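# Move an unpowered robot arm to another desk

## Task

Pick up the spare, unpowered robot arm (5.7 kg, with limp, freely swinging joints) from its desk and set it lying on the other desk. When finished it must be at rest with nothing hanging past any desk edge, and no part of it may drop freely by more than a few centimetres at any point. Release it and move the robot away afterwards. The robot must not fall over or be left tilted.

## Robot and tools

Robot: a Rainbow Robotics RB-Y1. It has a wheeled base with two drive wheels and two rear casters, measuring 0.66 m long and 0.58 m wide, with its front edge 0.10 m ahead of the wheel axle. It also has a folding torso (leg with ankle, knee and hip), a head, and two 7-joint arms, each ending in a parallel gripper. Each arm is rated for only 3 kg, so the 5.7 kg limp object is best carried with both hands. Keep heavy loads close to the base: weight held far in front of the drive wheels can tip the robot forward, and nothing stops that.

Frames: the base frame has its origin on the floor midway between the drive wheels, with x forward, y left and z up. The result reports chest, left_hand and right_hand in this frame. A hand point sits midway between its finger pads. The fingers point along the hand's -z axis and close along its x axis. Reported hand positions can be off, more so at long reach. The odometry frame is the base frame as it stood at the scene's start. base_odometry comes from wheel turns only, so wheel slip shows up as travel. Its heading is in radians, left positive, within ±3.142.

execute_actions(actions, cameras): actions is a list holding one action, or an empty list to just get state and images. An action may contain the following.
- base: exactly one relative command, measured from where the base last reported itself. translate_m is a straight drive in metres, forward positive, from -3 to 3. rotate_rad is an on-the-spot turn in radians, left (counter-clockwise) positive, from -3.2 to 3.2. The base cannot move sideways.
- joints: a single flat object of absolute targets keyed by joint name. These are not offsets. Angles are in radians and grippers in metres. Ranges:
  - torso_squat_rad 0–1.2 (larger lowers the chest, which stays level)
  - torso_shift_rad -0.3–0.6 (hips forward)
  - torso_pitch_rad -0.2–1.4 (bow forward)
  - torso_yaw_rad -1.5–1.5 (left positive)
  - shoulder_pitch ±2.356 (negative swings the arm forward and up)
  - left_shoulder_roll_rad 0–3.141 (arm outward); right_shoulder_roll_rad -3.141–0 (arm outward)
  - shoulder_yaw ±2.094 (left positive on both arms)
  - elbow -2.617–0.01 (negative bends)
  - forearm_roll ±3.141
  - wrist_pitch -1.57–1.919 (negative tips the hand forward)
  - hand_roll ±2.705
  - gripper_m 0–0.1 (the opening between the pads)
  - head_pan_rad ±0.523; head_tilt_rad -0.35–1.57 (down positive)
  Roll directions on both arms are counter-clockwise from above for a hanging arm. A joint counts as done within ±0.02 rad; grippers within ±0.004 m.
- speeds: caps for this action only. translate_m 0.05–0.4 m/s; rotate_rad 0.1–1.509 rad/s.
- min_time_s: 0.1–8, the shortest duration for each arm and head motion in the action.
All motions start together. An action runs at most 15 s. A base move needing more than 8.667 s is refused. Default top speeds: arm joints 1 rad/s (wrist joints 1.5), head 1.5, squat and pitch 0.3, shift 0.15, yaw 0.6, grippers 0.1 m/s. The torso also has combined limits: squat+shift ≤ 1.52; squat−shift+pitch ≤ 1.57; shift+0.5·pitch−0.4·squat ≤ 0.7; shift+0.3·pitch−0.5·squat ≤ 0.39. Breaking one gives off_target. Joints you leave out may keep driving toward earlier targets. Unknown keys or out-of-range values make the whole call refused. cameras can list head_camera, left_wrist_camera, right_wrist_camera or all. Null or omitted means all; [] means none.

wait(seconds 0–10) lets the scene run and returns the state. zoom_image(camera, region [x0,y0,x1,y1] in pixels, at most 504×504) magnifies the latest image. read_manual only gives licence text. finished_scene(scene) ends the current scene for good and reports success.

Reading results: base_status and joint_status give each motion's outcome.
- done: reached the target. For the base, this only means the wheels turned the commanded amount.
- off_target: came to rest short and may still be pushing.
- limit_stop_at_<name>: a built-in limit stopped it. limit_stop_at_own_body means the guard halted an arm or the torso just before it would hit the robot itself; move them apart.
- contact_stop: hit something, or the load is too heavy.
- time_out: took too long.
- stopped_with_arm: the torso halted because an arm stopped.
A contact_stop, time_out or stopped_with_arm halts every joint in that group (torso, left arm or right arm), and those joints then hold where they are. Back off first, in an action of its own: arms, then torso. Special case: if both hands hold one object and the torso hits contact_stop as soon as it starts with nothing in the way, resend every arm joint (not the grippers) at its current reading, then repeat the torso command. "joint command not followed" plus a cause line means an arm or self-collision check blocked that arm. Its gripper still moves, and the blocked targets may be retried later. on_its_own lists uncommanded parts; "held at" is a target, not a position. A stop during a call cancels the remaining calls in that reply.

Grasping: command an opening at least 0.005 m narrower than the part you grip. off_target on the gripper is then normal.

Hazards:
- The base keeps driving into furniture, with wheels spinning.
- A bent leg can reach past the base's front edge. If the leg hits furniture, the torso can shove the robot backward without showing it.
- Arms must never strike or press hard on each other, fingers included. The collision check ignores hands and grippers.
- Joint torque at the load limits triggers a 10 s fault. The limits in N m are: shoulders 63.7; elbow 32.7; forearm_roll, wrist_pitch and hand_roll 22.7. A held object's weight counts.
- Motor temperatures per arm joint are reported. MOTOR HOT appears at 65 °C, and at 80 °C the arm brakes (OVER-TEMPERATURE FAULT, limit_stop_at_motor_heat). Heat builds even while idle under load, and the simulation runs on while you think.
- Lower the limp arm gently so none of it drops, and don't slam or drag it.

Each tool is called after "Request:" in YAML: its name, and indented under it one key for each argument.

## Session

Request:
execute_actions:
  actions: []
  cameras: ["head_camera"]

Scene clock: 0.00 s.
Motor temperatures (°C, as the motors report them): left_arm=[32 32 32 31 37 35 34] | right_arm=[32 33 29 31 35 37 34]
base_odometry: x=+0.000 y=+0.000 heading=+0.000 (m, m, rad; odometry frame)
base_status: not commanded
joint_positions: torso_squat_rad=+0.350 torso_shift_rad=+0.000 torso_pitch_rad=+0.000 torso_yaw_rad=+0.000 left_shoulder_pitch_rad=-0.025 left_shoulder_roll_rad=-0.007 left_shoulder_yaw_rad=-0.055 left_elbow_rad=-0.135 left_forearm_roll_rad=+0.001 left_wrist_pitch_rad=+0.023 left_hand_roll_rad=-0.039 left_gripper_m=+0.099 right_shoulder_pitch_rad=-0.001 right_shoulder_roll_rad=-0.013 right_shoulder_yaw_rad=+0.025 right_elbow_rad=-0.149 right_forearm_roll_rad=-0.040 right_wrist_pitch_rad=+0.005 right_hand_roll_rad=-0.048 right_gripper_m=+0.100 head_pan_rad=+0.000 head_tilt_rad=+0.400
joint_status: not commanded
chest: x=-0.2279 y=+0.0009 z=+1.2474 quat_wxyz=(+1.000, -0.001, +0.000, +0.000) (m; base frame)
left_hand: x=-0.1502 y=+0.2109 z=+0.5659 quat_wxyz=(+0.996, -0.004, -0.067, -0.050) (m; base frame)
right_hand: x=-0.1561 y=-0.2283 z=+0.5659 quat_wxyz=(+0.997, -0.003, -0.072, -0.031) (m; base frame)
pictures: head_camera
Images, in order (width x height): head_camera 896x504.

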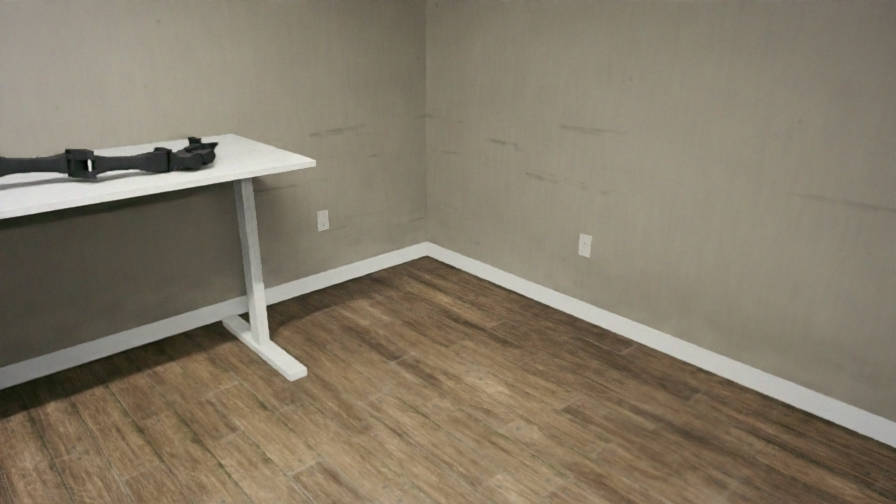

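Request:
execute_actions:
  actions:
    - {"base": {"rotate_rad": 0.75}}
  cameras: ["head_camera"]

Scene clock: 5.73 s.
Motor temperatures (°C, as the motors report them): left_arm=[32 32 32 31 37 35 34] | right_arm=[32 33 29 31 35 37 34]
base_odometry: x=+0.000 y=+0.000 heading=+0.750 (m, m, rad; odometry frame)
base_status: done
joint_positions: torso_squat_rad=+0.350 torso_shift_rad=+0.000 torso_pitch_rad=+0.000 torso_yaw_rad=+0.000 left_shoulder_pitch_rad=-0.025 left_shoulder_roll_rad=-0.007 left_shoulder_yaw_rad=-0.055 left_elbow_rad=-0.135 left_forearm_roll_rad=+0.001 left_wrist_pitch_rad=+0.023 left_hand_roll_rad=-0.039 left_gripper_m=+0.099 right_shoulder_pitch_rad=-0.001 right_shoulder_roll_rad=-0.013 right_shoulder_yaw_rad=+0.025 right_elbow_rad=-0.149 right_forearm_roll_rad=-0.040 right_wrist_pitch_rad=+0.005 right_hand_roll_rad=-0.048 right_gripper_m=+0.100 head_pan_rad=+0.000 head_tilt_rad=+0.400
joint_status: not commanded
chest: x=-0.2279 y=+0.0009 z=+1.2474 quat_wxyz=(+1.000, -0.001, +0.000, +0.000) (m; base frame)
left_hand: x=-0.1502 y=+0.2109 z=+0.5659 quat_wxyz=(+0.996, -0.004, -0.067, -0.050) (m; base frame)
right_hand: x=-0.1561 y=-0.2283 z=+0.5659 quat_wxyz=(+0.997, -0.003, -0.072, -0.031) (m; base frame)
pictures: head_camera
Images, in order (width x height): head_camera 896x504.

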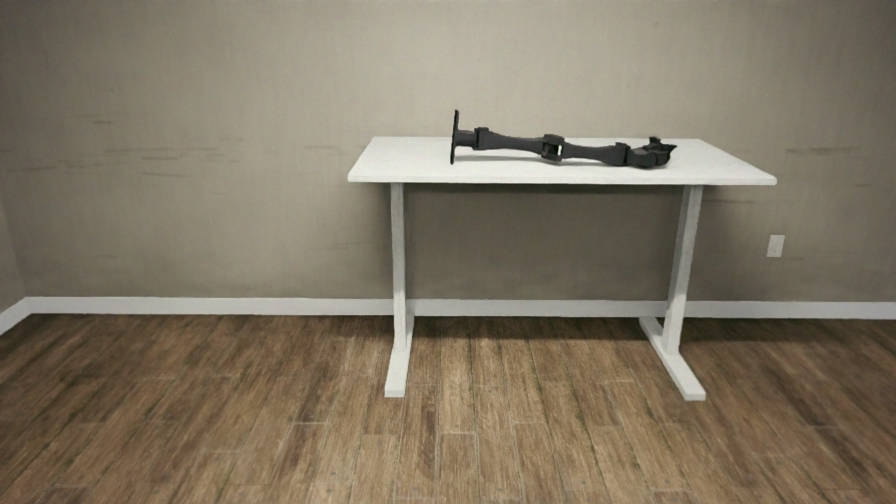

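Request:
execute_actions:
  actions:
    - {"base": {"rotate_rad": -0.33}, "joints": {"torso_pitch_rad": 0.3, "torso_squat_rad": 0.1, "left_shoulder_pitch_rad": -1.95, "left_shoulder_roll_rad": 0.2, "left_shoulder_yaw_rad": 0, "left_elbow_rad": -0.16, "left_forearm_roll_rad": 0.1, "left_wrist_pitch_rad": 1.81, "left_hand_roll_rad": 0.47, "right_shoulder_pitch_rad": -1.777, "right_shoulder_roll_rad": -0.28, "right_shoulder_yaw_rad": 0, "right_elbow_rad": -0.333, "right_forearm_roll_rad": -0.1, "right_wrist_pitch_rad": 1.82, "right_hand_roll_rad": -0.105, "head_tilt_rad": 0.3}}
  cameras: []

Request:
execute_actions:
  actions:
    - {"base": {"translate_m": 1.1}}
  cameras: []

Request:
execute_actions:
  actions:
    - {"base": {"rotate_rad": 0.23}}
  cameras: ["head_camera"]

Scene clock: 36.23 s.
Motor temperatures (°C, as the motors report them): left_arm=[32 32 32 31 37 35 34] | right_arm=[32 33 29 31 35 37 34]
base_odometry: x=+0.000 y=+0.000 heading=+0.420 (m, m, rad; odometry frame)
base_status: done
joint_positions: torso_squat_rad=+0.100 torso_shift_rad=+0.000 torso_pitch_rad=+0.300 torso_yaw_rad=+0.000 left_shoulder_pitch_rad=-1.950 left_shoulder_roll_rad=+0.200 left_shoulder_yaw_rad=+0.000 left_elbow_rad=-0.160 left_forearm_roll_rad=+0.100 left_wrist_pitch_rad=+1.810 left_hand_roll_rad=+0.470 left_gripper_m=+0.099 right_shoulder_pitch_rad=-1.777 right_shoulder_roll_rad=-0.280 right_shoulder_yaw_rad=+0.000 right_elbow_rad=-0.333 right_forearm_roll_rad=-0.100 right_wrist_pitch_rad=+1.820 right_hand_roll_rad=-0.105 right_gripper_m=+0.100 head_pan_rad=+0.000 head_tilt_rad=+0.300
joint_status: all done
chest: x=-0.1366 y=+0.0009 z=+1.2726 quat_wxyz=(+0.989, -0.001, +0.149, +0.000) (m; base frame)
left_hand: x=+0.3965 y=+0.1234 z=+1.1694 quat_wxyz=(+0.987, +0.124, -0.010, +0.097) (m; base frame)
right_hand: x=+0.4098 y=-0.1729 z=+1.1376 quat_wxyz=(+0.992, -0.117, +0.011, +0.044) (m; base frame)
pictures: none
No camera images: the call's "cameras" was empty. Leave "cameras" out to get every camera's image.

Scene clock: 40.33 s.
Motor temperatures (°C, as the motors report them): left_arm=[32 32 32 31 37 35 34] | right_arm=[32 33 29 31 35 37 34]
base_odometry: x=+1.004 y=+0.450 heading=+0.421 (m, m, rad; odometry frame)
base_status: done
joint_positions: torso_squat_rad=+0.100 torso_shift_rad=+0.000 torso_pitch_rad=+0.300 torso_yaw_rad=+0.000 left_shoulder_pitch_rad=-1.950 left_shoulder_roll_rad=+0.200 left_shoulder_yaw_rad=+0.000 left_elbow_rad=-0.160 left_forearm_roll_rad=+0.100 left_wrist_pitch_rad=+1.810 left_hand_roll_rad=+0.470 left_gripper_m=+0.099 right_shoulder_pitch_rad=-1.777 right_shoulder_roll_rad=-0.280 right_shoulder_yaw_rad=+0.000 right_elbow_rad=-0.333 right_forearm_roll_rad=-0.100 right_wrist_pitch_rad=+1.820 right_hand_roll_rad=-0.105 right_gripper_m=+0.100 head_pan_rad=+0.000 head_tilt_rad=+0.300
joint_status: not commanded
chest: x=-0.1364 y=+0.0009 z=+1.2726 quat_wxyz=(+0.989, -0.001, +0.150, +0.000) (m; base frame)
left_hand: x=+0.3966 y=+0.1234 z=+1.1691 quat_wxyz=(+0.987, +0.124, -0.009, +0.097) (m; base frame)
right_hand: x=+0.4099 y=-0.1729 z=+1.1374 quat_wxyz=(+0.992, -0.117, +0.011, +0.044) (m; base frame)
pictures: none
No camera images: the call's "cameras" was empty. Leave "cameras" out to get every camera's image.

Scene clock: 42.00 s.
Motor temperatures (°C, as the motors report them): left_arm=[32 32 32 31 37 35 34] | right_arm=[32 33 29 31 35 37 34]
base_odometry: x=+1.004 y=+0.450 heading=+0.651 (m, m, rad; odometry frame)
base_status: done
joint_positions: torso_squat_rad=+0.100 torso_shift_rad=+0.000 torso_pitch_rad=+0.300 torso_yaw_rad=+0.000 left_shoulder_pitch_rad=-1.950 left_shoulder_roll_rad=+0.200 left_shoulder_yaw_rad=+0.000 left_elbow_rad=-0.160 left_forearm_roll_rad=+0.100 left_wrist_pitch_rad=+1.810 left_hand_roll_rad=+0.470 left_gripper_m=+0.099 right_shoulder_pitch_rad=-1.777 right_shoulder_roll_rad=-0.280 right_shoulder_yaw_rad=+0.000 right_elbow_rad=-0.333 right_forearm_roll_rad=-0.100 right_wrist_pitch_rad=+1.820 right_hand_roll_rad=-0.105 right_gripper_m=+0.100 head_pan_rad=+0.000 head_tilt_rad=+0.300
joint_status: not commanded
chest: x=-0.1365 y=+0.0009 z=+1.2726 quat_wxyz=(+0.989, -0.001, +0.150, +0.000) (m; base frame)
left_hand: x=+0.3966 y=+0.1234 z=+1.1691 quat_wxyz=(+0.987, +0.124, -0.009, +0.097) (m; base frame)
right_hand: x=+0.4099 y=-0.1729 z=+1.1374 quat_wxyz=(+0.992, -0.117, +0.011, +0.044) (m; base frame)
pictures: head_camera
Images, in order (width x height): head_camera 896x504.

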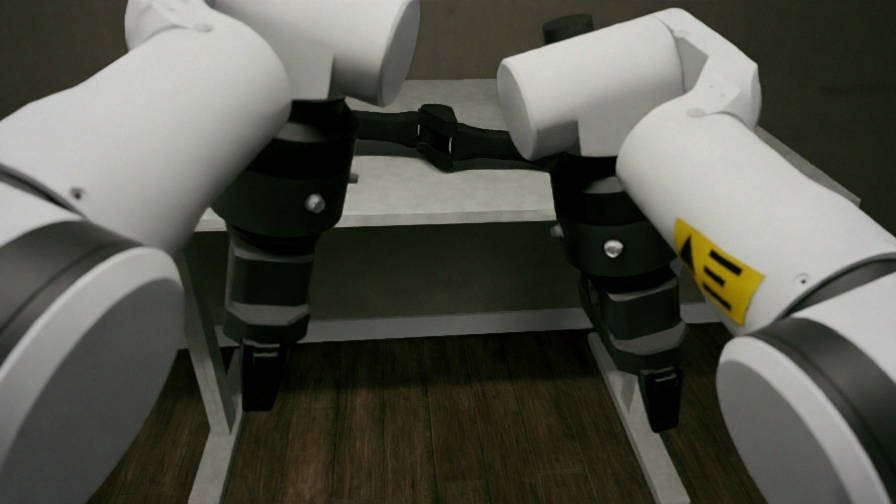

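Request:
execute_actions:
  actions:
    - {"base": {"translate_m": 0.7}, "joints": {"head_tilt_rad": 0.6}}

Scene clock: 50.03 s.
Motor temperatures (°C, as the motors report them): left_arm=[32 32 32 31 37 35 34] | right_arm=[33 33 29 31 35 37 34]
base_odometry: x=+1.561 y=+0.874 heading=+0.651 (m, m, rad; odometry frame)
base_status: done
joint_positions: torso_squat_rad=+0.100 torso_shift_rad=+0.000 torso_pitch_rad=+0.300 torso_yaw_rad=+0.000 left_shoulder_pitch_rad=-1.950 left_shoulder_roll_rad=+0.200 left_shoulder_yaw_rad=+0.000 left_elbow_rad=-0.160 left_forearm_roll_rad=+0.100 left_wrist_pitch_rad=+1.810 left_hand_roll_rad=+0.470 left_gripper_m=+0.099 right_shoulder_pitch_rad=-1.777 right_shoulder_roll_rad=-0.280 right_shoulder_yaw_rad=+0.000 right_elbow_rad=-0.333 right_forearm_roll_rad=-0.100 right_wrist_pitch_rad=+1.820 right_hand_roll_rad=-0.105 right_gripper_m=+0.100 head_pan_rad=+0.000 head_tilt_rad=+0.600
joint_status: all done
chest: x=-0.1364 y=+0.0009 z=+1.2726 quat_wxyz=(+0.989, -0.001, +0.150, +0.000) (m; base frame)
left_hand: x=+0.3966 y=+0.1234 z=+1.1691 quat_wxyz=(+0.987, +0.124, -0.009, +0.097) (m; base frame)
right_hand: x=+0.4099 y=-0.1729 z=+1.1374 quat_wxyz=(+0.992, -0.117, +0.011, +0.044) (m; base frame)
pictures: head_camera, left_wrist_camera, right_wrist_camera
Images, in order (width x height): head_camera 896x504, left_wrist_camera 644x364, right_wrist_camera 644x364.

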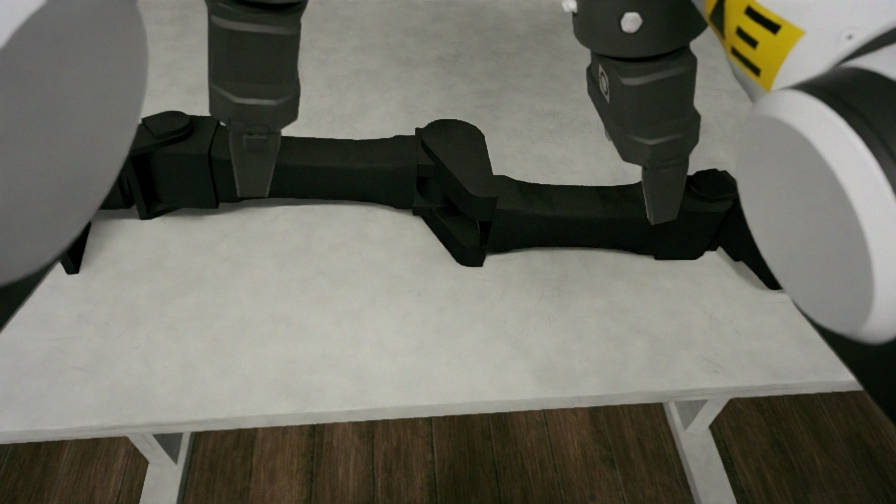

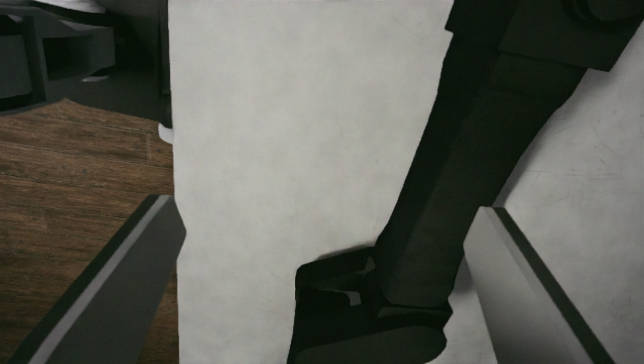

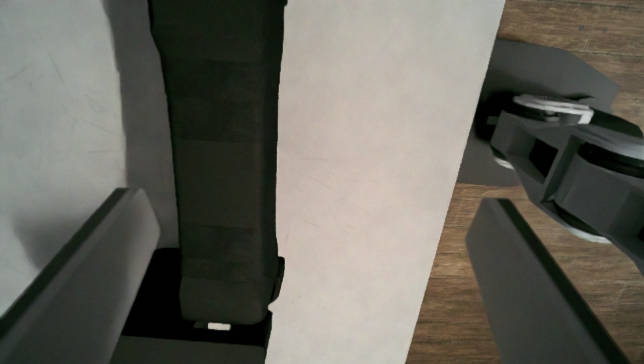

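Request:
execute_actions:
  actions:
    - {"base": {"rotate_rad": -0.12}, "joints": {"left_shoulder_roll_rad": 0.31, "left_hand_roll_rad": 0.37, "right_shoulder_roll_rad": -0.17}}
  cameras: []

Request:
execute_actions:
  actions:
    - {"base": {"translate_m": 0.07}}

Scene clock: 64.70 s.
Motor temperatures (°C, as the motors report them): left_arm=[32 32 32 31 36 35 34] | right_arm=[33 33 29 31 35 37 34]
base_odometry: x=+1.561 y=+0.874 heading=+0.532 (m, m, rad; odometry frame)
base_status: done
joint_positions: torso_squat_rad=+0.100 torso_shift_rad=+0.000 torso_pitch_rad=+0.300 torso_yaw_rad=+0.000 left_shoulder_pitch_rad=-1.950 left_shoulder_roll_rad=+0.310 left_shoulder_yaw_rad=+0.000 left_elbow_rad=-0.160 left_forearm_roll_rad=+0.100 left_wrist_pitch_rad=+1.810 left_hand_roll_rad=+0.370 left_gripper_m=+0.099 right_shoulder_pitch_rad=-1.777 right_shoulder_roll_rad=-0.170 right_shoulder_yaw_rad=+0.000 right_elbow_rad=-0.333 right_forearm_roll_rad=-0.100 right_wrist_pitch_rad=+1.820 right_hand_roll_rad=-0.105 right_gripper_m=+0.100 head_pan_rad=+0.000 head_tilt_rad=+0.600
joint_status: all done
chest: x=-0.1365 y=+0.0009 z=+1.2726 quat_wxyz=(+0.989, -0.001, +0.150, +0.000) (m; base frame)
left_hand: x=+0.4100 y=+0.1755 z=+1.1879 quat_wxyz=(+0.988, +0.119, -0.014, +0.102) (m; base frame)
right_hand: x=+0.3940 y=-0.1177 z=+1.1190 quat_wxyz=(+0.989, -0.112, +0.023, +0.097) (m; base frame)
pictures: none
No camera images: the call's "cameras" was empty. Leave "cameras" out to get every camera's image.

Scene clock: 66.00 s.
Motor temperatures (°C, as the motors report them): left_arm=[32 32 32 31 36 35 34] | right_arm=[33 33 29 31 35 37 34]
base_odometry: x=+1.621 y=+0.910 heading=+0.531 (m, m, rad; odometry frame)
base_status: done
joint_positions: torso_squat_rad=+0.100 torso_shift_rad=+0.000 torso_pitch_rad=+0.300 torso_yaw_rad=+0.000 left_shoulder_pitch_rad=-1.950 left_shoulder_roll_rad=+0.310 left_shoulder_yaw_rad=+0.000 left_elbow_rad=-0.160 left_forearm_roll_rad=+0.100 left_wrist_pitch_rad=+1.810 left_hand_roll_rad=+0.370 left_gripper_m=+0.099 right_shoulder_pitch_rad=-1.777 right_shoulder_roll_rad=-0.170 right_shoulder_yaw_rad=+0.000 right_elbow_rad=-0.333 right_forearm_roll_rad=-0.100 right_wrist_pitch_rad=+1.820 right_hand_roll_rad=-0.105 right_gripper_m=+0.100 head_pan_rad=+0.000 head_tilt_rad=+0.600
joint_status: not commanded
chest: x=-0.1365 y=+0.0009 z=+1.2726 quat_wxyz=(+0.989, -0.001, +0.149, +0.000) (m; base frame)
left_hand: x=+0.4099 y=+0.1755 z=+1.1879 quat_wxyz=(+0.988, +0.119, -0.014, +0.102) (m; base frame)
right_hand: x=+0.3940 y=-0.1177 z=+1.1190 quat_wxyz=(+0.989, -0.112, +0.023, +0.097) (m; base frame)
pictures: head_camera, left_wrist_camera, right_wrist_camera
Images, in order (width x height): head_camera 896x504, left_wrist_camera 644x364, right_wrist_camera 644x364.

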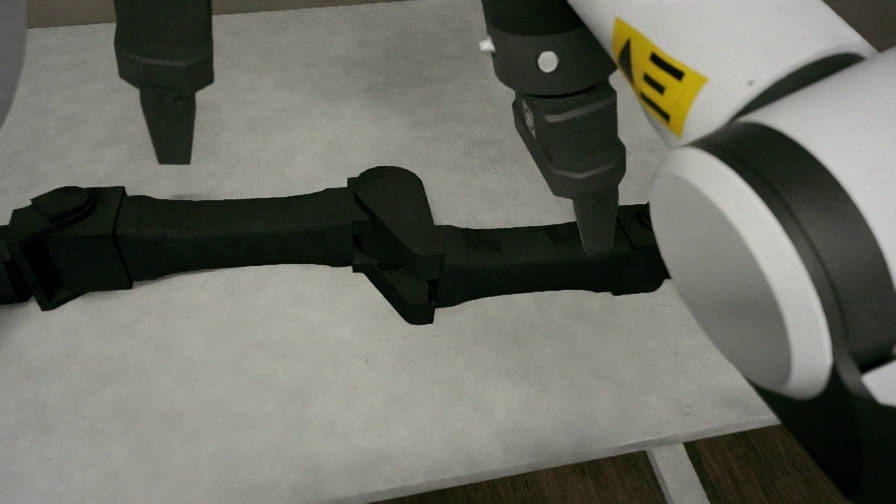

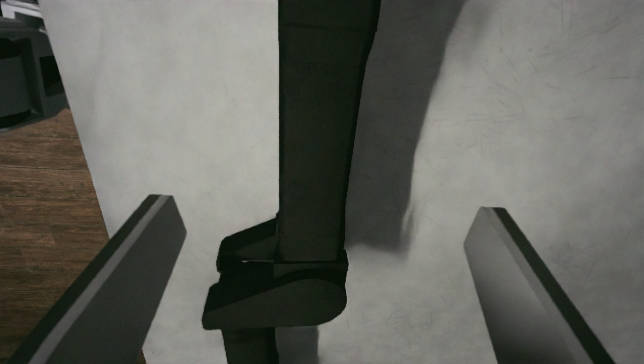

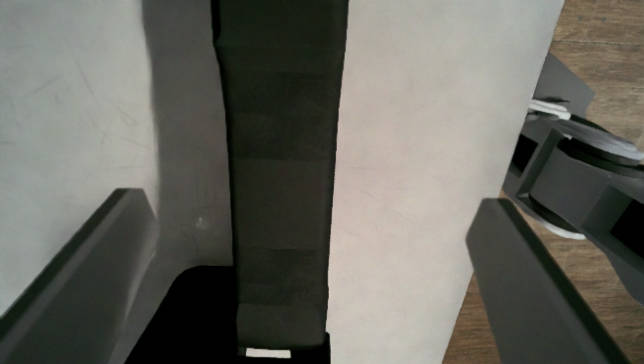

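Request:
execute_actions:
  actions:
    - {"joints": {"torso_squat_rad": 0.5, "right_shoulder_pitch_rad": -1.92, "right_elbow_rad": -0.19, "right_wrist_pitch_rad": 1.75}}

Scene clock: 74.67 s.
Motor temperatures (°C, as the motors report them): left_arm=[32 32 32 31 36 35 34] | right_arm=[33 33 29 31 35 37 34]
base_odometry: x=+1.621 y=+0.910 heading=+0.531 (m, m, rad; odometry frame)
base_status: not commanded
joint_positions: torso_squat_rad=+0.500 torso_shift_rad=+0.000 torso_pitch_rad=+0.300 torso_yaw_rad=+0.000 left_shoulder_pitch_rad=-1.950 left_shoulder_roll_rad=+0.310 left_shoulder_yaw_rad=+0.000 left_elbow_rad=-0.160 left_forearm_roll_rad=+0.100 left_wrist_pitch_rad=+1.810 left_hand_roll_rad=+0.370 left_gripper_m=+0.099 right_shoulder_pitch_rad=-1.920 right_shoulder_roll_rad=-0.170 right_shoulder_yaw_rad=+0.000 right_elbow_rad=-0.190 right_forearm_roll_rad=-0.100 right_wrist_pitch_rad=+1.750 right_hand_roll_rad=-0.105 right_gripper_m=+0.100 head_pan_rad=+0.000 head_tilt_rad=+0.600
joint_status: all done
chest: x=-0.1365 y=+0.0009 z=+1.1904 quat_wxyz=(+0.989, -0.001, +0.149, +0.000) (m; base frame)
left_hand: x=+0.4099 y=+0.1754 z=+1.1058 quat_wxyz=(+0.988, +0.118, -0.014, +0.102) (m; base frame)
right_hand: x=+0.4061 y=-0.1057 z=+1.0731 quat_wxyz=(+0.988, -0.117, -0.012, +0.102) (m; base frame)
pictures: head_camera, left_wrist_camera, right_wrist_camera
Images, in order (width x height): head_camera 896x504, left_wrist_camera 644x364, right_wrist_camera 644x364.

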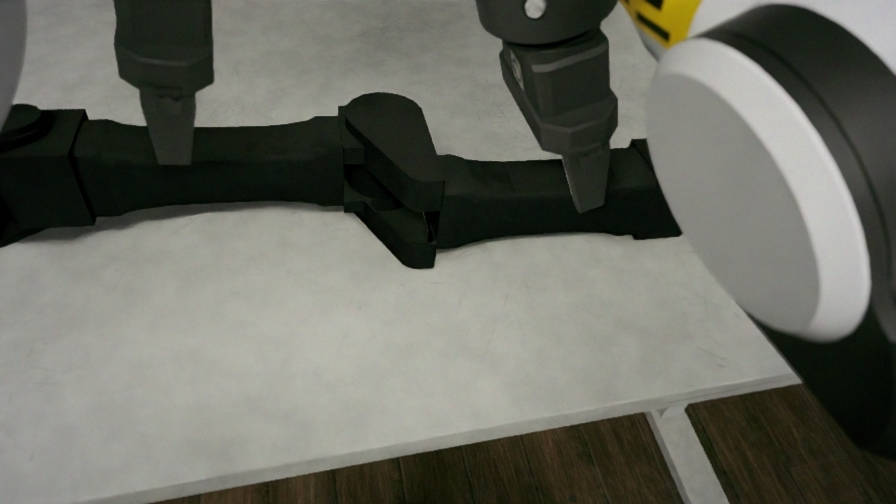

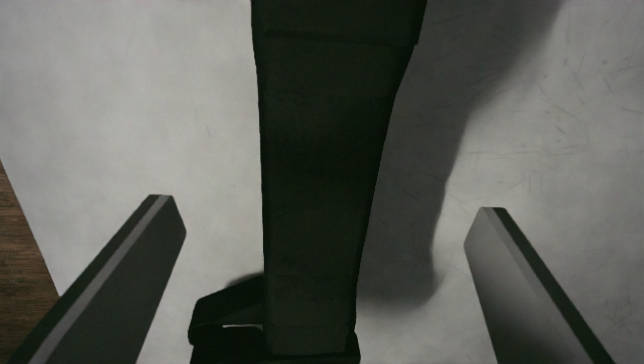

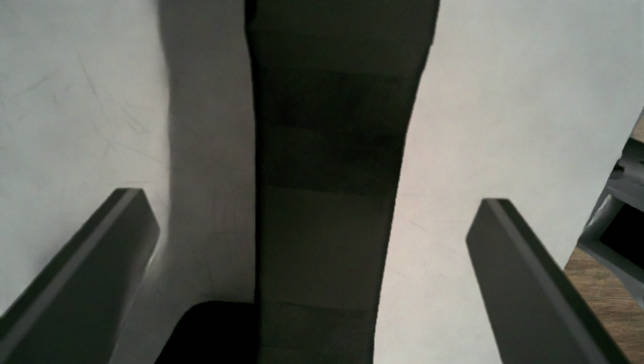

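Request:
execute_actions:
  actions:
    - {"joints": {"torso_squat_rad": 0.62, "left_shoulder_pitch_rad": -1.90, "left_elbow_rad": -0.21}}

Scene clock: 80.57 s.
Motor temperatures (°C, as the motors report them): left_arm=[33 32 32 31 36 35 34] | right_arm=[33 33 29 31 35 37 34]
base_odometry: x=+1.621 y=+0.910 heading=+0.531 (m, m, rad; odometry frame)
base_status: not commanded
joint_positions: torso_squat_rad=+0.620 torso_shift_rad=+0.000 torso_pitch_rad=+0.300 torso_yaw_rad=+0.000 left_shoulder_pitch_rad=-1.900 left_shoulder_roll_rad=+0.310 left_shoulder_yaw_rad=+0.000 left_elbow_rad=-0.210 left_forearm_roll_rad=+0.100 left_wrist_pitch_rad=+1.810 left_hand_roll_rad=+0.370 left_gripper_m=+0.099 right_shoulder_pitch_rad=-1.920 right_shoulder_roll_rad=-0.170 right_shoulder_yaw_rad=+0.000 right_elbow_rad=-0.190 right_forearm_roll_rad=-0.100 right_wrist_pitch_rad=+1.750 right_hand_roll_rad=-0.105 right_gripper_m=+0.100 head_pan_rad=+0.000 head_tilt_rad=+0.600
joint_status: all done
chest: x=-0.1365 y=+0.0008 z=+1.1458 quat_wxyz=(+0.989, -0.001, +0.149, +0.000) (m; base frame)
left_hand: x=+0.4124 y=+0.1792 z=+1.0482 quat_wxyz=(+0.988, +0.118, -0.014, +0.102) (m; base frame)
right_hand: x=+0.4061 y=-0.1057 z=+1.0286 quat_wxyz=(+0.988, -0.117, -0.012, +0.102) (m; base frame)
pictures: head_camera, left_wrist_camera, right_wrist_camera
Images, in order (width x height): head_camera 896x504, left_wrist_camera 644x364, right_wrist_camera 644x364.

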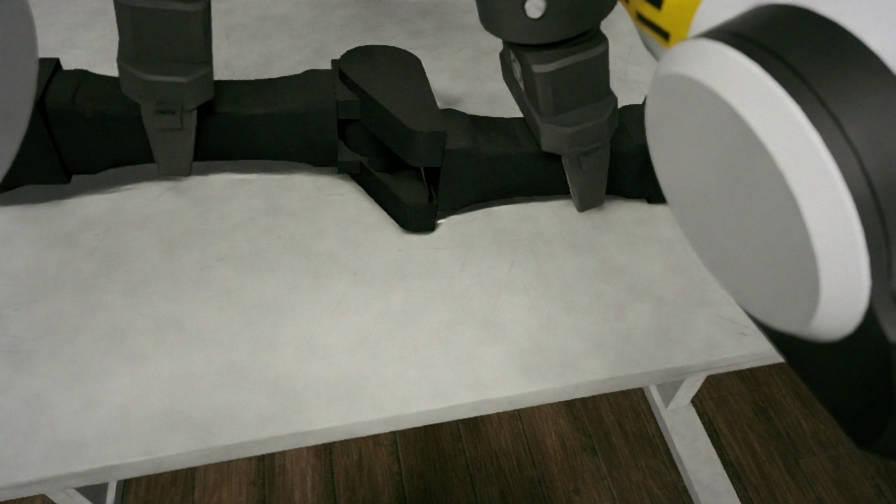

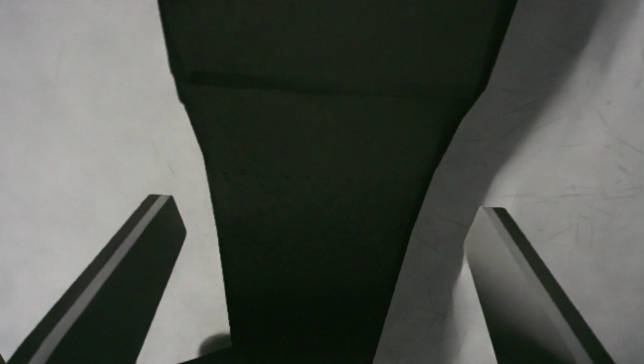

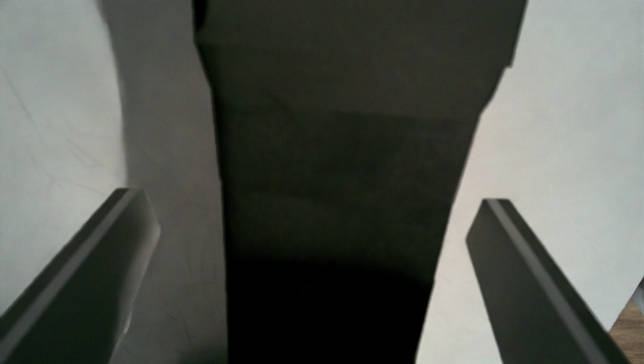

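Request:
execute_actions:
  actions:
    - {"joints": {"torso_squat_rad": 0.66}}

Scene clock: 85.70 s.
Motor temperatures (°C, as the motors report them): left_arm=[33 32 32 32 36 35 34] | right_arm=[33 33 29 31 35 37 34]
base_odometry: x=+1.621 y=+0.910 heading=+0.531 (m, m, rad; odometry frame)
base_status: not commanded
joint_positions: torso_squat_rad=+0.660 torso_shift_rad=+0.000 torso_pitch_rad=+0.299 torso_yaw_rad=+0.000 left_shoulder_pitch_rad=-1.900 left_shoulder_roll_rad=+0.310 left_shoulder_yaw_rad=+0.000 left_elbow_rad=-0.210 left_forearm_roll_rad=+0.100 left_wrist_pitch_rad=+1.810 left_hand_roll_rad=+0.370 left_gripper_m=+0.099 right_shoulder_pitch_rad=-1.921 right_shoulder_roll_rad=-0.170 right_shoulder_yaw_rad=+0.000 right_elbow_rad=-0.191 right_forearm_roll_rad=-0.100 right_wrist_pitch_rad=+1.750 right_hand_roll_rad=-0.105 right_gripper_m=+0.100 head_pan_rad=+0.000 head_tilt_rad=+0.600
joint_status: all done
chest: x=-0.1368 y=+0.0008 z=+1.1291 quat_wxyz=(+0.989, -0.001, +0.149, +0.000) (m; base frame)
left_hand: x=+0.4121 y=+0.1792 z=+1.0318 quat_wxyz=(+0.988, +0.118, -0.014, +0.102) (m; base frame)
right_hand: x=+0.4064 y=-0.1057 z=+1.0133 quat_wxyz=(+0.988, -0.117, -0.013, +0.101) (m; base frame)
pictures: head_camera, left_wrist_camera, right_wrist_camera
Images, in order (width x height): head_camera 896x504, left_wrist_camera 644x364, right_wrist_camera 644x364.

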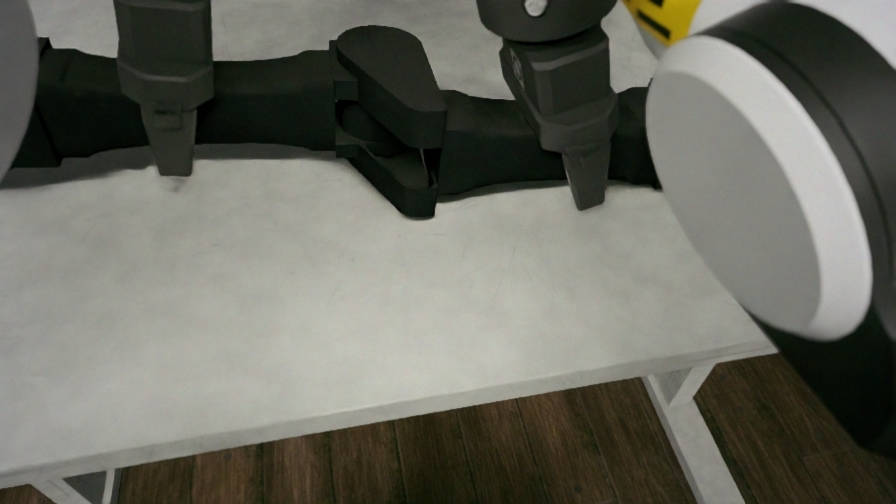

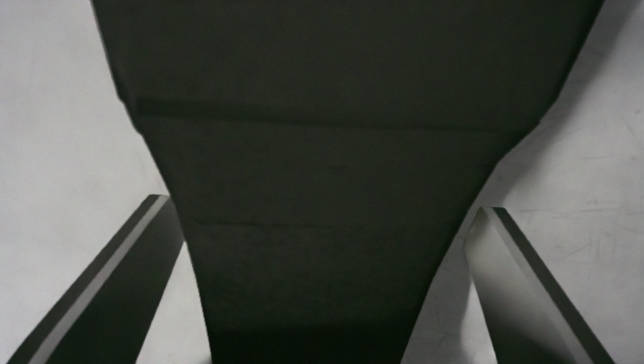

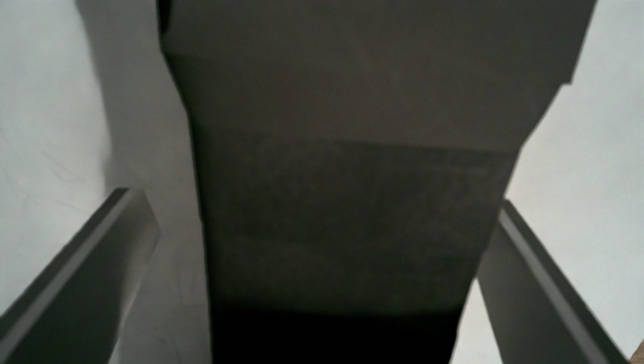

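Right is just touching. Close the grippers, then lift.

Request:
execute_actions:
  actions:
    - {"joints": {"left_gripper_m": 0.02, "right_gripper_m": 0.02}}
  cameras: []

Request:
execute_actions:
  actions:
    - {"joints": {"torso_squat_rad": 0.0, "head_tilt_rad": 0.8}}

Scene clock: 96.50 s.
Motor temperatures (°C, as the motors report them): left_arm=[33 32 32 32 36 35 34] | right_arm=[33 33 29 31 35 37 34]
base_odometry: x=+1.621 y=+0.910 heading=+0.531 (m, m, rad; odometry frame)
base_status: not commanded
joint_positions: torso_squat_rad=+0.660 torso_shift_rad=+0.000 torso_pitch_rad=+0.299 torso_yaw_rad=+0.000 left_shoulder_pitch_rad=-1.900 left_shoulder_roll_rad=+0.310 left_shoulder_yaw_rad=+0.000 left_elbow_rad=-0.210 left_forearm_roll_rad=+0.100 left_wrist_pitch_rad=+1.810 left_hand_roll_rad=+0.370 left_gripper_m=+0.056 right_shoulder_pitch_rad=-1.921 right_shoulder_roll_rad=-0.171 right_shoulder_yaw_rad=+0.000 right_elbow_rad=-0.190 right_forearm_roll_rad=-0.100 right_wrist_pitch_rad=+1.750 right_hand_roll_rad=-0.105 right_gripper_m=+0.056 head_pan_rad=+0.000 head_tilt_rad=+0.600
joint_status: left_gripper_m off_target (ended at +0.056, target +0.020); right_gripper_m off_target (ended at +0.056, target +0.020)
chest: x=-0.1369 y=+0.0008 z=+1.1291 quat_wxyz=(+0.989, -0.001, +0.149, +0.000) (m; base frame)
left_hand: x=+0.4121 y=+0.1792 z=+1.0318 quat_wxyz=(+0.988, +0.118, -0.014, +0.102) (m; base frame)
right_hand: x=+0.4062 y=-0.1058 z=+1.0133 quat_wxyz=(+0.988, -0.118, -0.013, +0.101) (m; base frame)
pictures: none
No camera images: the call's "cameras" was empty. Leave "cameras" out to get every camera's image.

Scene clock: 99.47 s.
Motor temperatures (°C, as the motors report them): left_arm=[33 32 32 32 36 35 34] | right_arm=[33 33 29 31 35 37 34]
base_odometry: x=+1.621 y=+0.910 heading=+0.531 (m, m, rad; odometry frame)
base_status: not commanded
joint_positions: torso_squat_rad=+0.000 torso_shift_rad=+0.001 torso_pitch_rad=+0.302 torso_yaw_rad=+0.000 left_shoulder_pitch_rad=-1.897 left_shoulder_roll_rad=+0.309 left_shoulder_yaw_rad=+0.000 left_elbow_rad=-0.209 left_forearm_roll_rad=+0.100 left_wrist_pitch_rad=+1.810 left_hand_roll_rad=+0.370 left_gripper_m=+0.055 right_shoulder_pitch_rad=-1.916 right_shoulder_roll_rad=-0.169 right_shoulder_yaw_rad=+0.000 right_elbow_rad=-0.188 right_forearm_roll_rad=-0.100 right_wrist_pitch_rad=+1.750 right_hand_roll_rad=-0.105 right_gripper_m=+0.056 head_pan_rad=+0.000 head_tilt_rad=+0.800
joint_status: all done
chest: x=-0.1352 y=+0.0009 z=+1.2759 quat_wxyz=(+0.989, -0.001, +0.151, +0.000) (m; base frame)
left_hand: x=+0.4126 y=+0.1793 z=+1.1748 quat_wxyz=(+0.988, +0.118, -0.010, +0.101) (m; base frame)
right_hand: x=+0.4063 y=-0.1061 z=+1.1552 quat_wxyz=(+0.988, -0.117, -0.008, +0.101) (m; base frame)
pictures: head_camera, left_wrist_camera, right_wrist_camera
Images, in order (width x height): head_camera 896x504, left_wrist_camera 644x364, right_wrist_camera 644x364.

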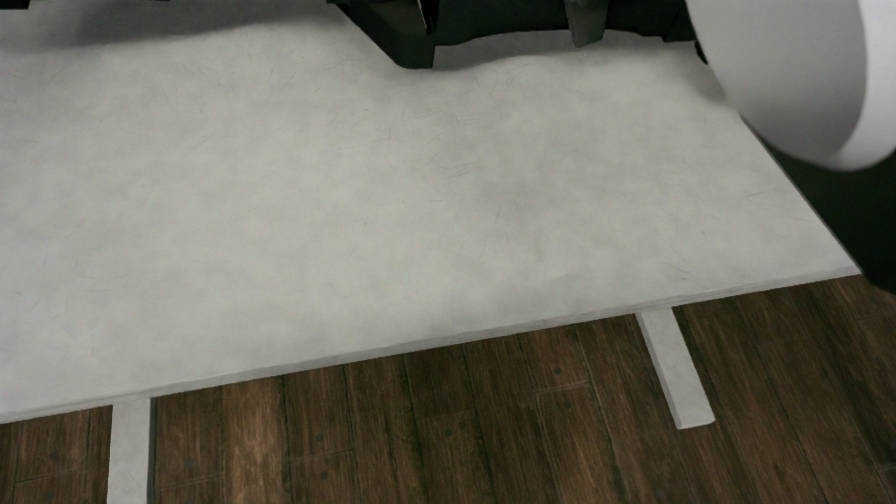

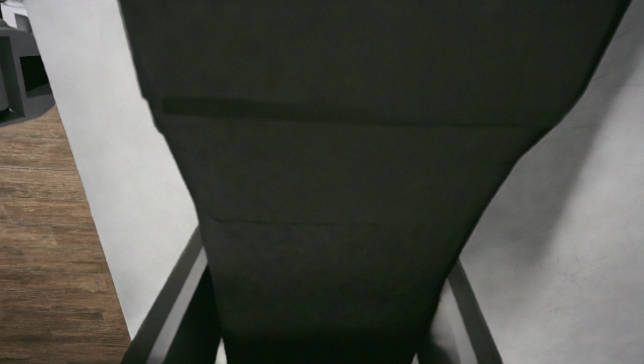

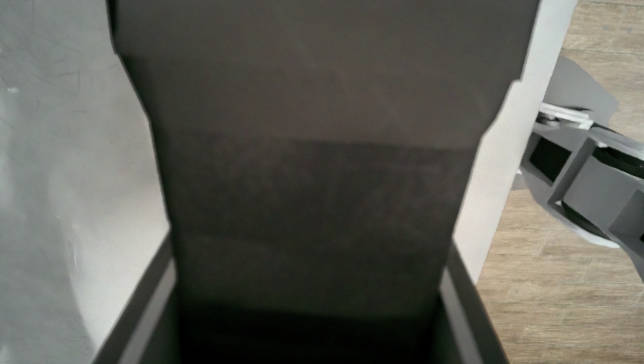

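Request:
execute_actions:
  actions:
    - {"joints": {"left_shoulder_pitch_rad": -2.08, "left_elbow_rad": -0.03, "left_shoulder_roll_rad": 0.335, "right_shoulder_pitch_rad": -2.10, "right_elbow_rad": -0.01, "right_shoulder_roll_rad": -0.195}, "min_time_s": 2.5}
  cameras: ["head_camera"]

Scene clock: 107.10 s.
Motor temperatures (°C, as the motors report them): left_arm=[33 32 32 32 37 35 34] | right_arm=[33 33 29 32 35 37 34]
base_odometry: x=+1.621 y=+0.910 heading=+0.531 (m, m, rad; odometry frame)
base_status: not commanded
joint_positions: torso_squat_rad=+0.000 torso_shift_rad=+0.001 torso_pitch_rad=+0.302 torso_yaw_rad=+0.000 left_shoulder_pitch_rad=-2.078 left_shoulder_roll_rad=+0.332 left_shoulder_yaw_rad=+0.000 left_elbow_rad=-0.029 left_forearm_roll_rad=+0.100 left_wrist_pitch_rad=+1.810 left_hand_roll_rad=+0.370 left_gripper_m=+0.056 right_shoulder_pitch_rad=-2.095 right_shoulder_roll_rad=-0.192 right_shoulder_yaw_rad=-0.001 right_elbow_rad=-0.008 right_forearm_roll_rad=-0.101 right_wrist_pitch_rad=+1.750 right_hand_roll_rad=-0.105 right_gripper_m=+0.055 head_pan_rad=+0.000 head_tilt_rad=+0.800
joint_status: all done
chest: x=-0.1352 y=+0.0009 z=+1.2759 quat_wxyz=(+0.989, -0.001, +0.151, +0.000) (m; base frame)
left_hand: x=+0.4030 y=+0.1765 z=+1.2253 quat_wxyz=(+0.987, +0.118, -0.013, +0.112) (m; base frame)
right_hand: x=+0.3985 y=-0.1091 z=+1.2051 quat_wxyz=(+0.987, -0.130, -0.012, +0.089) (m; base frame)
pictures: head_camera
Images, in order (width x height): head_camera 896x504.

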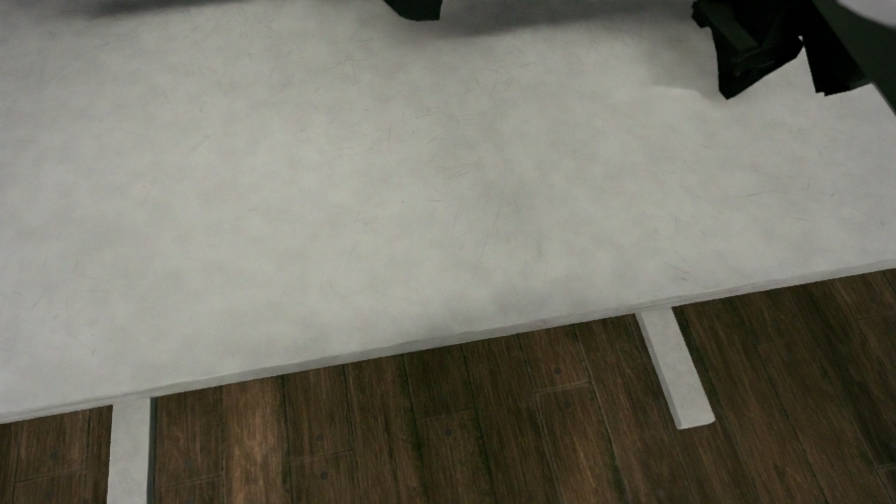

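Request:
execute_actions:
  actions:
    - {"base": {"translate_m": -0.35}, "speeds": {"translate_m": 0.12}}
  cameras: ["head_camera"]

Request:
execute_actions:
  actions:
    - {"base": {"translate_m": -0.4}, "joints": {"head_tilt_rad": 0.1}, "speeds": {"translate_m": 0.3}}
  cameras: []

Request:
execute_actions:
  actions:
    - {"base": {"rotate_rad": 3.1}, "speeds": {"rotate_rad": 0.7}}
  cameras: ["head_camera"]

Scene clock: 116.23 s.
Motor temperatures (°C, as the motors report them): left_arm=[33 32 32 32 37 35 34] | right_arm=[34 33 29 32 35 37 34]
base_odometry: x=+1.320 y=+0.732 heading=+0.531 (m, m, rad; odometry frame)
base_status: done
joint_positions: torso_squat_rad=+0.000 torso_shift_rad=+0.001 torso_pitch_rad=+0.302 torso_yaw_rad=+0.000 left_shoulder_pitch_rad=-2.078 left_shoulder_roll_rad=+0.332 left_shoulder_yaw_rad=+0.000 left_elbow_rad=-0.029 left_forearm_roll_rad=+0.101 left_wrist_pitch_rad=+1.810 left_hand_roll_rad=+0.370 left_gripper_m=+0.056 right_shoulder_pitch_rad=-2.096 right_shoulder_roll_rad=-0.192 right_shoulder_yaw_rad=-0.001 right_elbow_rad=-0.008 right_forearm_roll_rad=-0.101 right_wrist_pitch_rad=+1.750 right_hand_roll_rad=-0.105 right_gripper_m=+0.055 head_pan_rad=+0.000 head_tilt_rad=+0.800
joint_status: not commanded
chest: x=-0.1353 y=+0.0009 z=+1.2759 quat_wxyz=(+0.989, -0.001, +0.151, +0.000) (m; base frame)
left_hand: x=+0.4029 y=+0.1765 z=+1.2255 quat_wxyz=(+0.987, +0.118, -0.013, +0.112) (m; base frame)
right_hand: x=+0.3984 y=-0.1091 z=+1.2053 quat_wxyz=(+0.987, -0.130, -0.012, +0.089) (m; base frame)
pictures: head_camera
Images, in order (width x height): head_camera 896x504.

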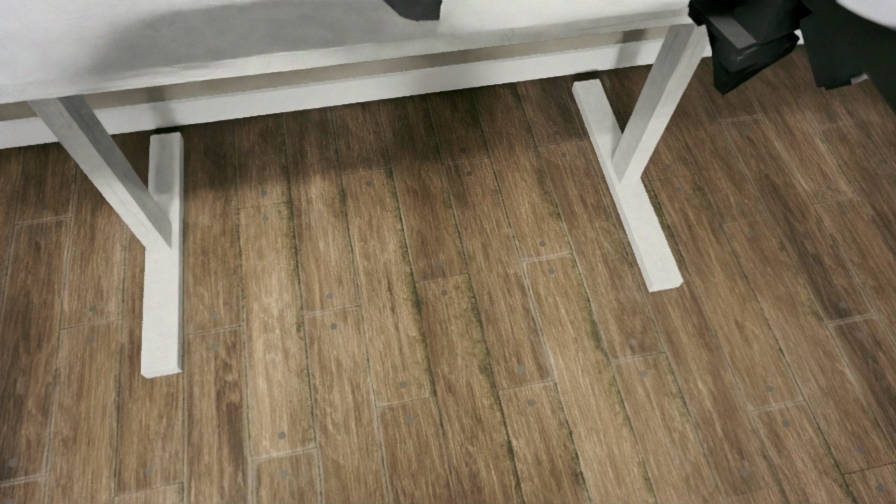

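Scene clock: 118.83 s.
Motor temperatures (°C, as the motors report them): left_arm=[33 32 32 32 37 35 34] | right_arm=[34 33 29 32 35 37 34]
base_odometry: x=+0.974 y=+0.530 heading=+0.530 (m, m, rad; odometry frame)
base_status: done
joint_positions: torso_squat_rad=+0.000 torso_shift_rad=+0.001 torso_pitch_rad=+0.302 torso_yaw_rad=+0.000 left_shoulder_pitch_rad=-2.078 left_shoulder_roll_rad=+0.333 left_shoulder_yaw_rad=+0.000 left_elbow_rad=-0.029 left_forearm_roll_rad=+0.101 left_wrist_pitch_rad=+1.810 left_hand_roll_rad=+0.370 left_gripper_m=+0.056 right_shoulder_pitch_rad=-2.096 right_shoulder_roll_rad=-0.192 right_shoulder_yaw_rad=-0.001 right_elbow_rad=-0.008 right_forearm_roll_rad=-0.101 right_wrist_pitch_rad=+1.750 right_hand_roll_rad=-0.105 right_gripper_m=+0.055 head_pan_rad=+0.000 head_tilt_rad=+0.100
joint_status: all done
chest: x=-0.1352 y=+0.0009 z=+1.2759 quat_wxyz=(+0.989, -0.001, +0.151, +0.000) (m; base frame)
left_hand: x=+0.4029 y=+0.1765 z=+1.2255 quat_wxyz=(+0.987, +0.118, -0.013, +0.112) (m; base frame)
right_hand: x=+0.3985 y=-0.1091 z=+1.2053 quat_wxyz=(+0.987, -0.130, -0.012, +0.089) (m; base frame)
pictures: none
No camera images: the call's "cameras" was empty. Leave "cameras" out to get every camera's image.

Scene clock: 125.00 s.
Motor temperatures (°C, as the motors report them): left_arm=[34 33 32 32 37 35 34] | right_arm=[34 33 29 32 35 37 34]
base_odometry: x=+0.974 y=+0.530 heading=-2.653 (m, m, rad; odometry frame)
base_status: done
joint_positions: torso_squat_rad=+0.000 torso_shift_rad=+0.001 torso_pitch_rad=+0.302 torso_yaw_rad=+0.000 left_shoulder_pitch_rad=-2.078 left_shoulder_roll_rad=+0.333 left_shoulder_yaw_rad=+0.000 left_elbow_rad=-0.029 left_forearm_roll_rad=+0.101 left_wrist_pitch_rad=+1.810 left_hand_roll_rad=+0.370 left_gripper_m=+0.056 right_shoulder_pitch_rad=-2.096 right_shoulder_roll_rad=-0.192 right_shoulder_yaw_rad=-0.001 right_elbow_rad=-0.008 right_forearm_roll_rad=-0.101 right_wrist_pitch_rad=+1.750 right_hand_roll_rad=-0.105 right_gripper_m=+0.055 head_pan_rad=+0.000 head_tilt_rad=+0.100
joint_status: not commanded
chest: x=-0.1352 y=+0.0009 z=+1.2759 quat_wxyz=(+0.989, -0.001, +0.151, +0.000) (m; base frame)
left_hand: x=+0.4030 y=+0.1765 z=+1.2255 quat_wxyz=(+0.987, +0.118, -0.013, +0.112) (m; base frame)
right_hand: x=+0.3985 y=-0.1091 z=+1.2053 quat_wxyz=(+0.987, -0.130, -0.012, +0.089) (m; base frame)
pictures: head_camera
Images, in order (width x height): head_camera 896x504.

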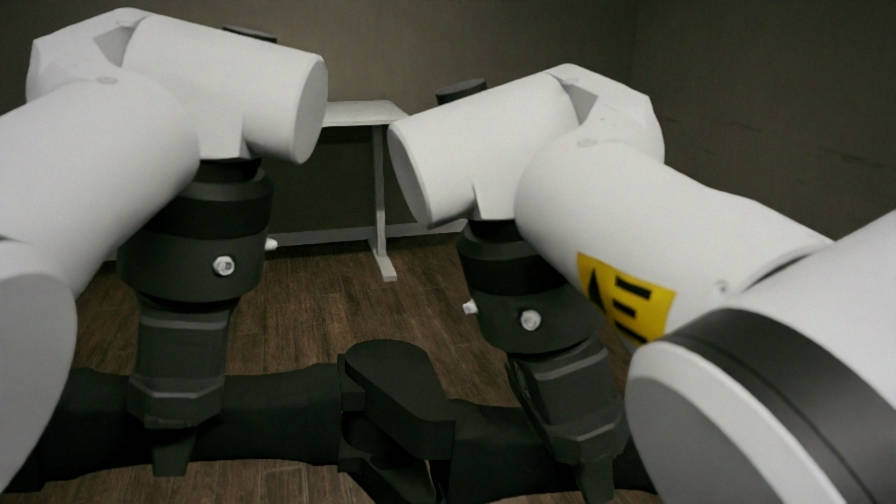

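Request:
execute_actions:
  actions:
    - {"base": {"rotate_rad": 0.27}, "speeds": {"rotate_rad": 0.6}}
  cameras: ["head_camera"]

Request:
execute_actions:
  actions:
    - {"base": {"translate_m": 1.8}, "joints": {"head_tilt_rad": 0.45}}
  cameras: ["head_camera"]

Scene clock: 138.57 s.
Motor temperatures (°C, as the motors report them): left_arm=[34 33 32 32 37 35 34] | right_arm=[35 33 29 32 35 37 34]
base_odometry: x=+0.974 y=+0.530 heading=-2.384 (m, m, rad; odometry frame)
base_status: done
joint_positions: torso_squat_rad=+0.000 torso_shift_rad=+0.001 torso_pitch_rad=+0.302 torso_yaw_rad=+0.000 left_shoulder_pitch_rad=-2.078 left_shoulder_roll_rad=+0.333 left_shoulder_yaw_rad=+0.000 left_elbow_rad=-0.029 left_forearm_roll_rad=+0.101 left_wrist_pitch_rad=+1.810 left_hand_roll_rad=+0.370 left_gripper_m=+0.056 right_shoulder_pitch_rad=-2.096 right_shoulder_roll_rad=-0.192 right_shoulder_yaw_rad=-0.001 right_elbow_rad=-0.008 right_forearm_roll_rad=-0.101 right_wrist_pitch_rad=+1.750 right_hand_roll_rad=-0.105 right_gripper_m=+0.055 head_pan_rad=+0.000 head_tilt_rad=+0.100
joint_status: not commanded
chest: x=-0.1352 y=+0.0009 z=+1.2759 quat_wxyz=(+0.989, -0.001, +0.151, +0.000) (m; base frame)
left_hand: x=+0.4030 y=+0.1765 z=+1.2255 quat_wxyz=(+0.987, +0.118, -0.013, +0.112) (m; base frame)
right_hand: x=+0.3985 y=-0.1091 z=+1.2053 quat_wxyz=(+0.987, -0.130, -0.012, +0.089) (m; base frame)
pictures: head_camera
Images, in order (width x height): head_camera 896x504.

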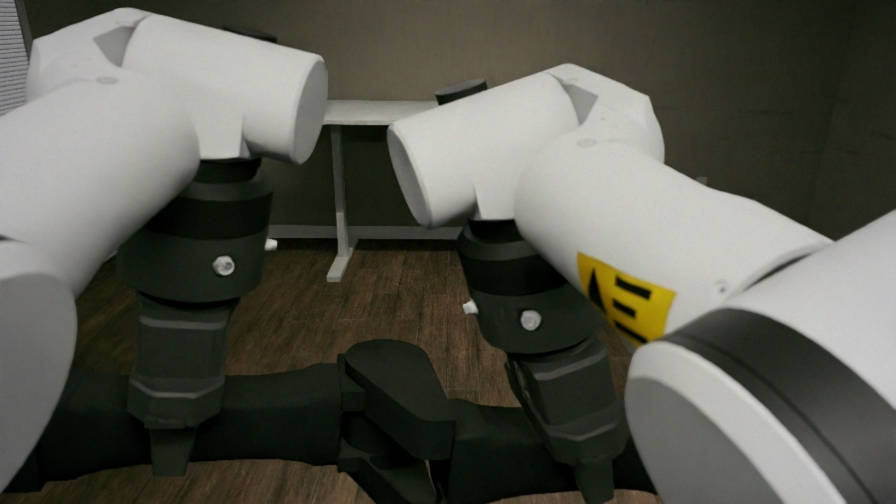

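Scene clock: 144.43 s.
Motor temperatures (°C, as the motors report them): left_arm=[34 33 32 32 37 35 34] | right_arm=[35 33 29 32 35 37 34]
base_odometry: x=-0.332 y=-0.708 heading=-2.383 (m, m, rad; odometry frame)
base_status: done
joint_positions: torso_squat_rad=+0.000 torso_shift_rad=+0.001 torso_pitch_rad=+0.302 torso_yaw_rad=+0.000 left_shoulder_pitch_rad=-2.078 left_shoulder_roll_rad=+0.333 left_shoulder_yaw_rad=+0.000 left_elbow_rad=-0.029 left_forearm_roll_rad=+0.101 left_wrist_pitch_rad=+1.810 left_hand_roll_rad=+0.370 left_gripper_m=+0.056 right_shoulder_pitch_rad=-2.096 right_shoulder_roll_rad=-0.192 right_shoulder_yaw_rad=-0.001 right_elbow_rad=-0.008 right_forearm_roll_rad=-0.101 right_wrist_pitch_rad=+1.750 right_hand_roll_rad=-0.105 right_gripper_m=+0.055 head_pan_rad=+0.000 head_tilt_rad=+0.450
joint_status: all done
chest: x=-0.1351 y=+0.0009 z=+1.2759 quat_wxyz=(+0.989, -0.001, +0.151, +0.000) (m; base frame)
left_hand: x=+0.4030 y=+0.1765 z=+1.2255 quat_wxyz=(+0.987, +0.118, -0.013, +0.112) (m; base frame)
right_hand: x=+0.3986 y=-0.1091 z=+1.2052 quat_wxyz=(+0.987, -0.130, -0.012, +0.089) (m; base frame)
pictures: head_camera
Images, in order (width x height): head_camera 896x504.

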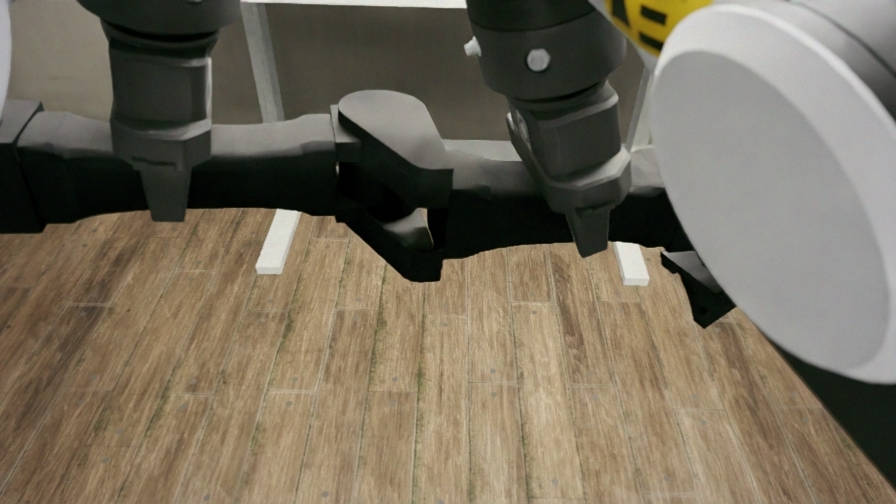

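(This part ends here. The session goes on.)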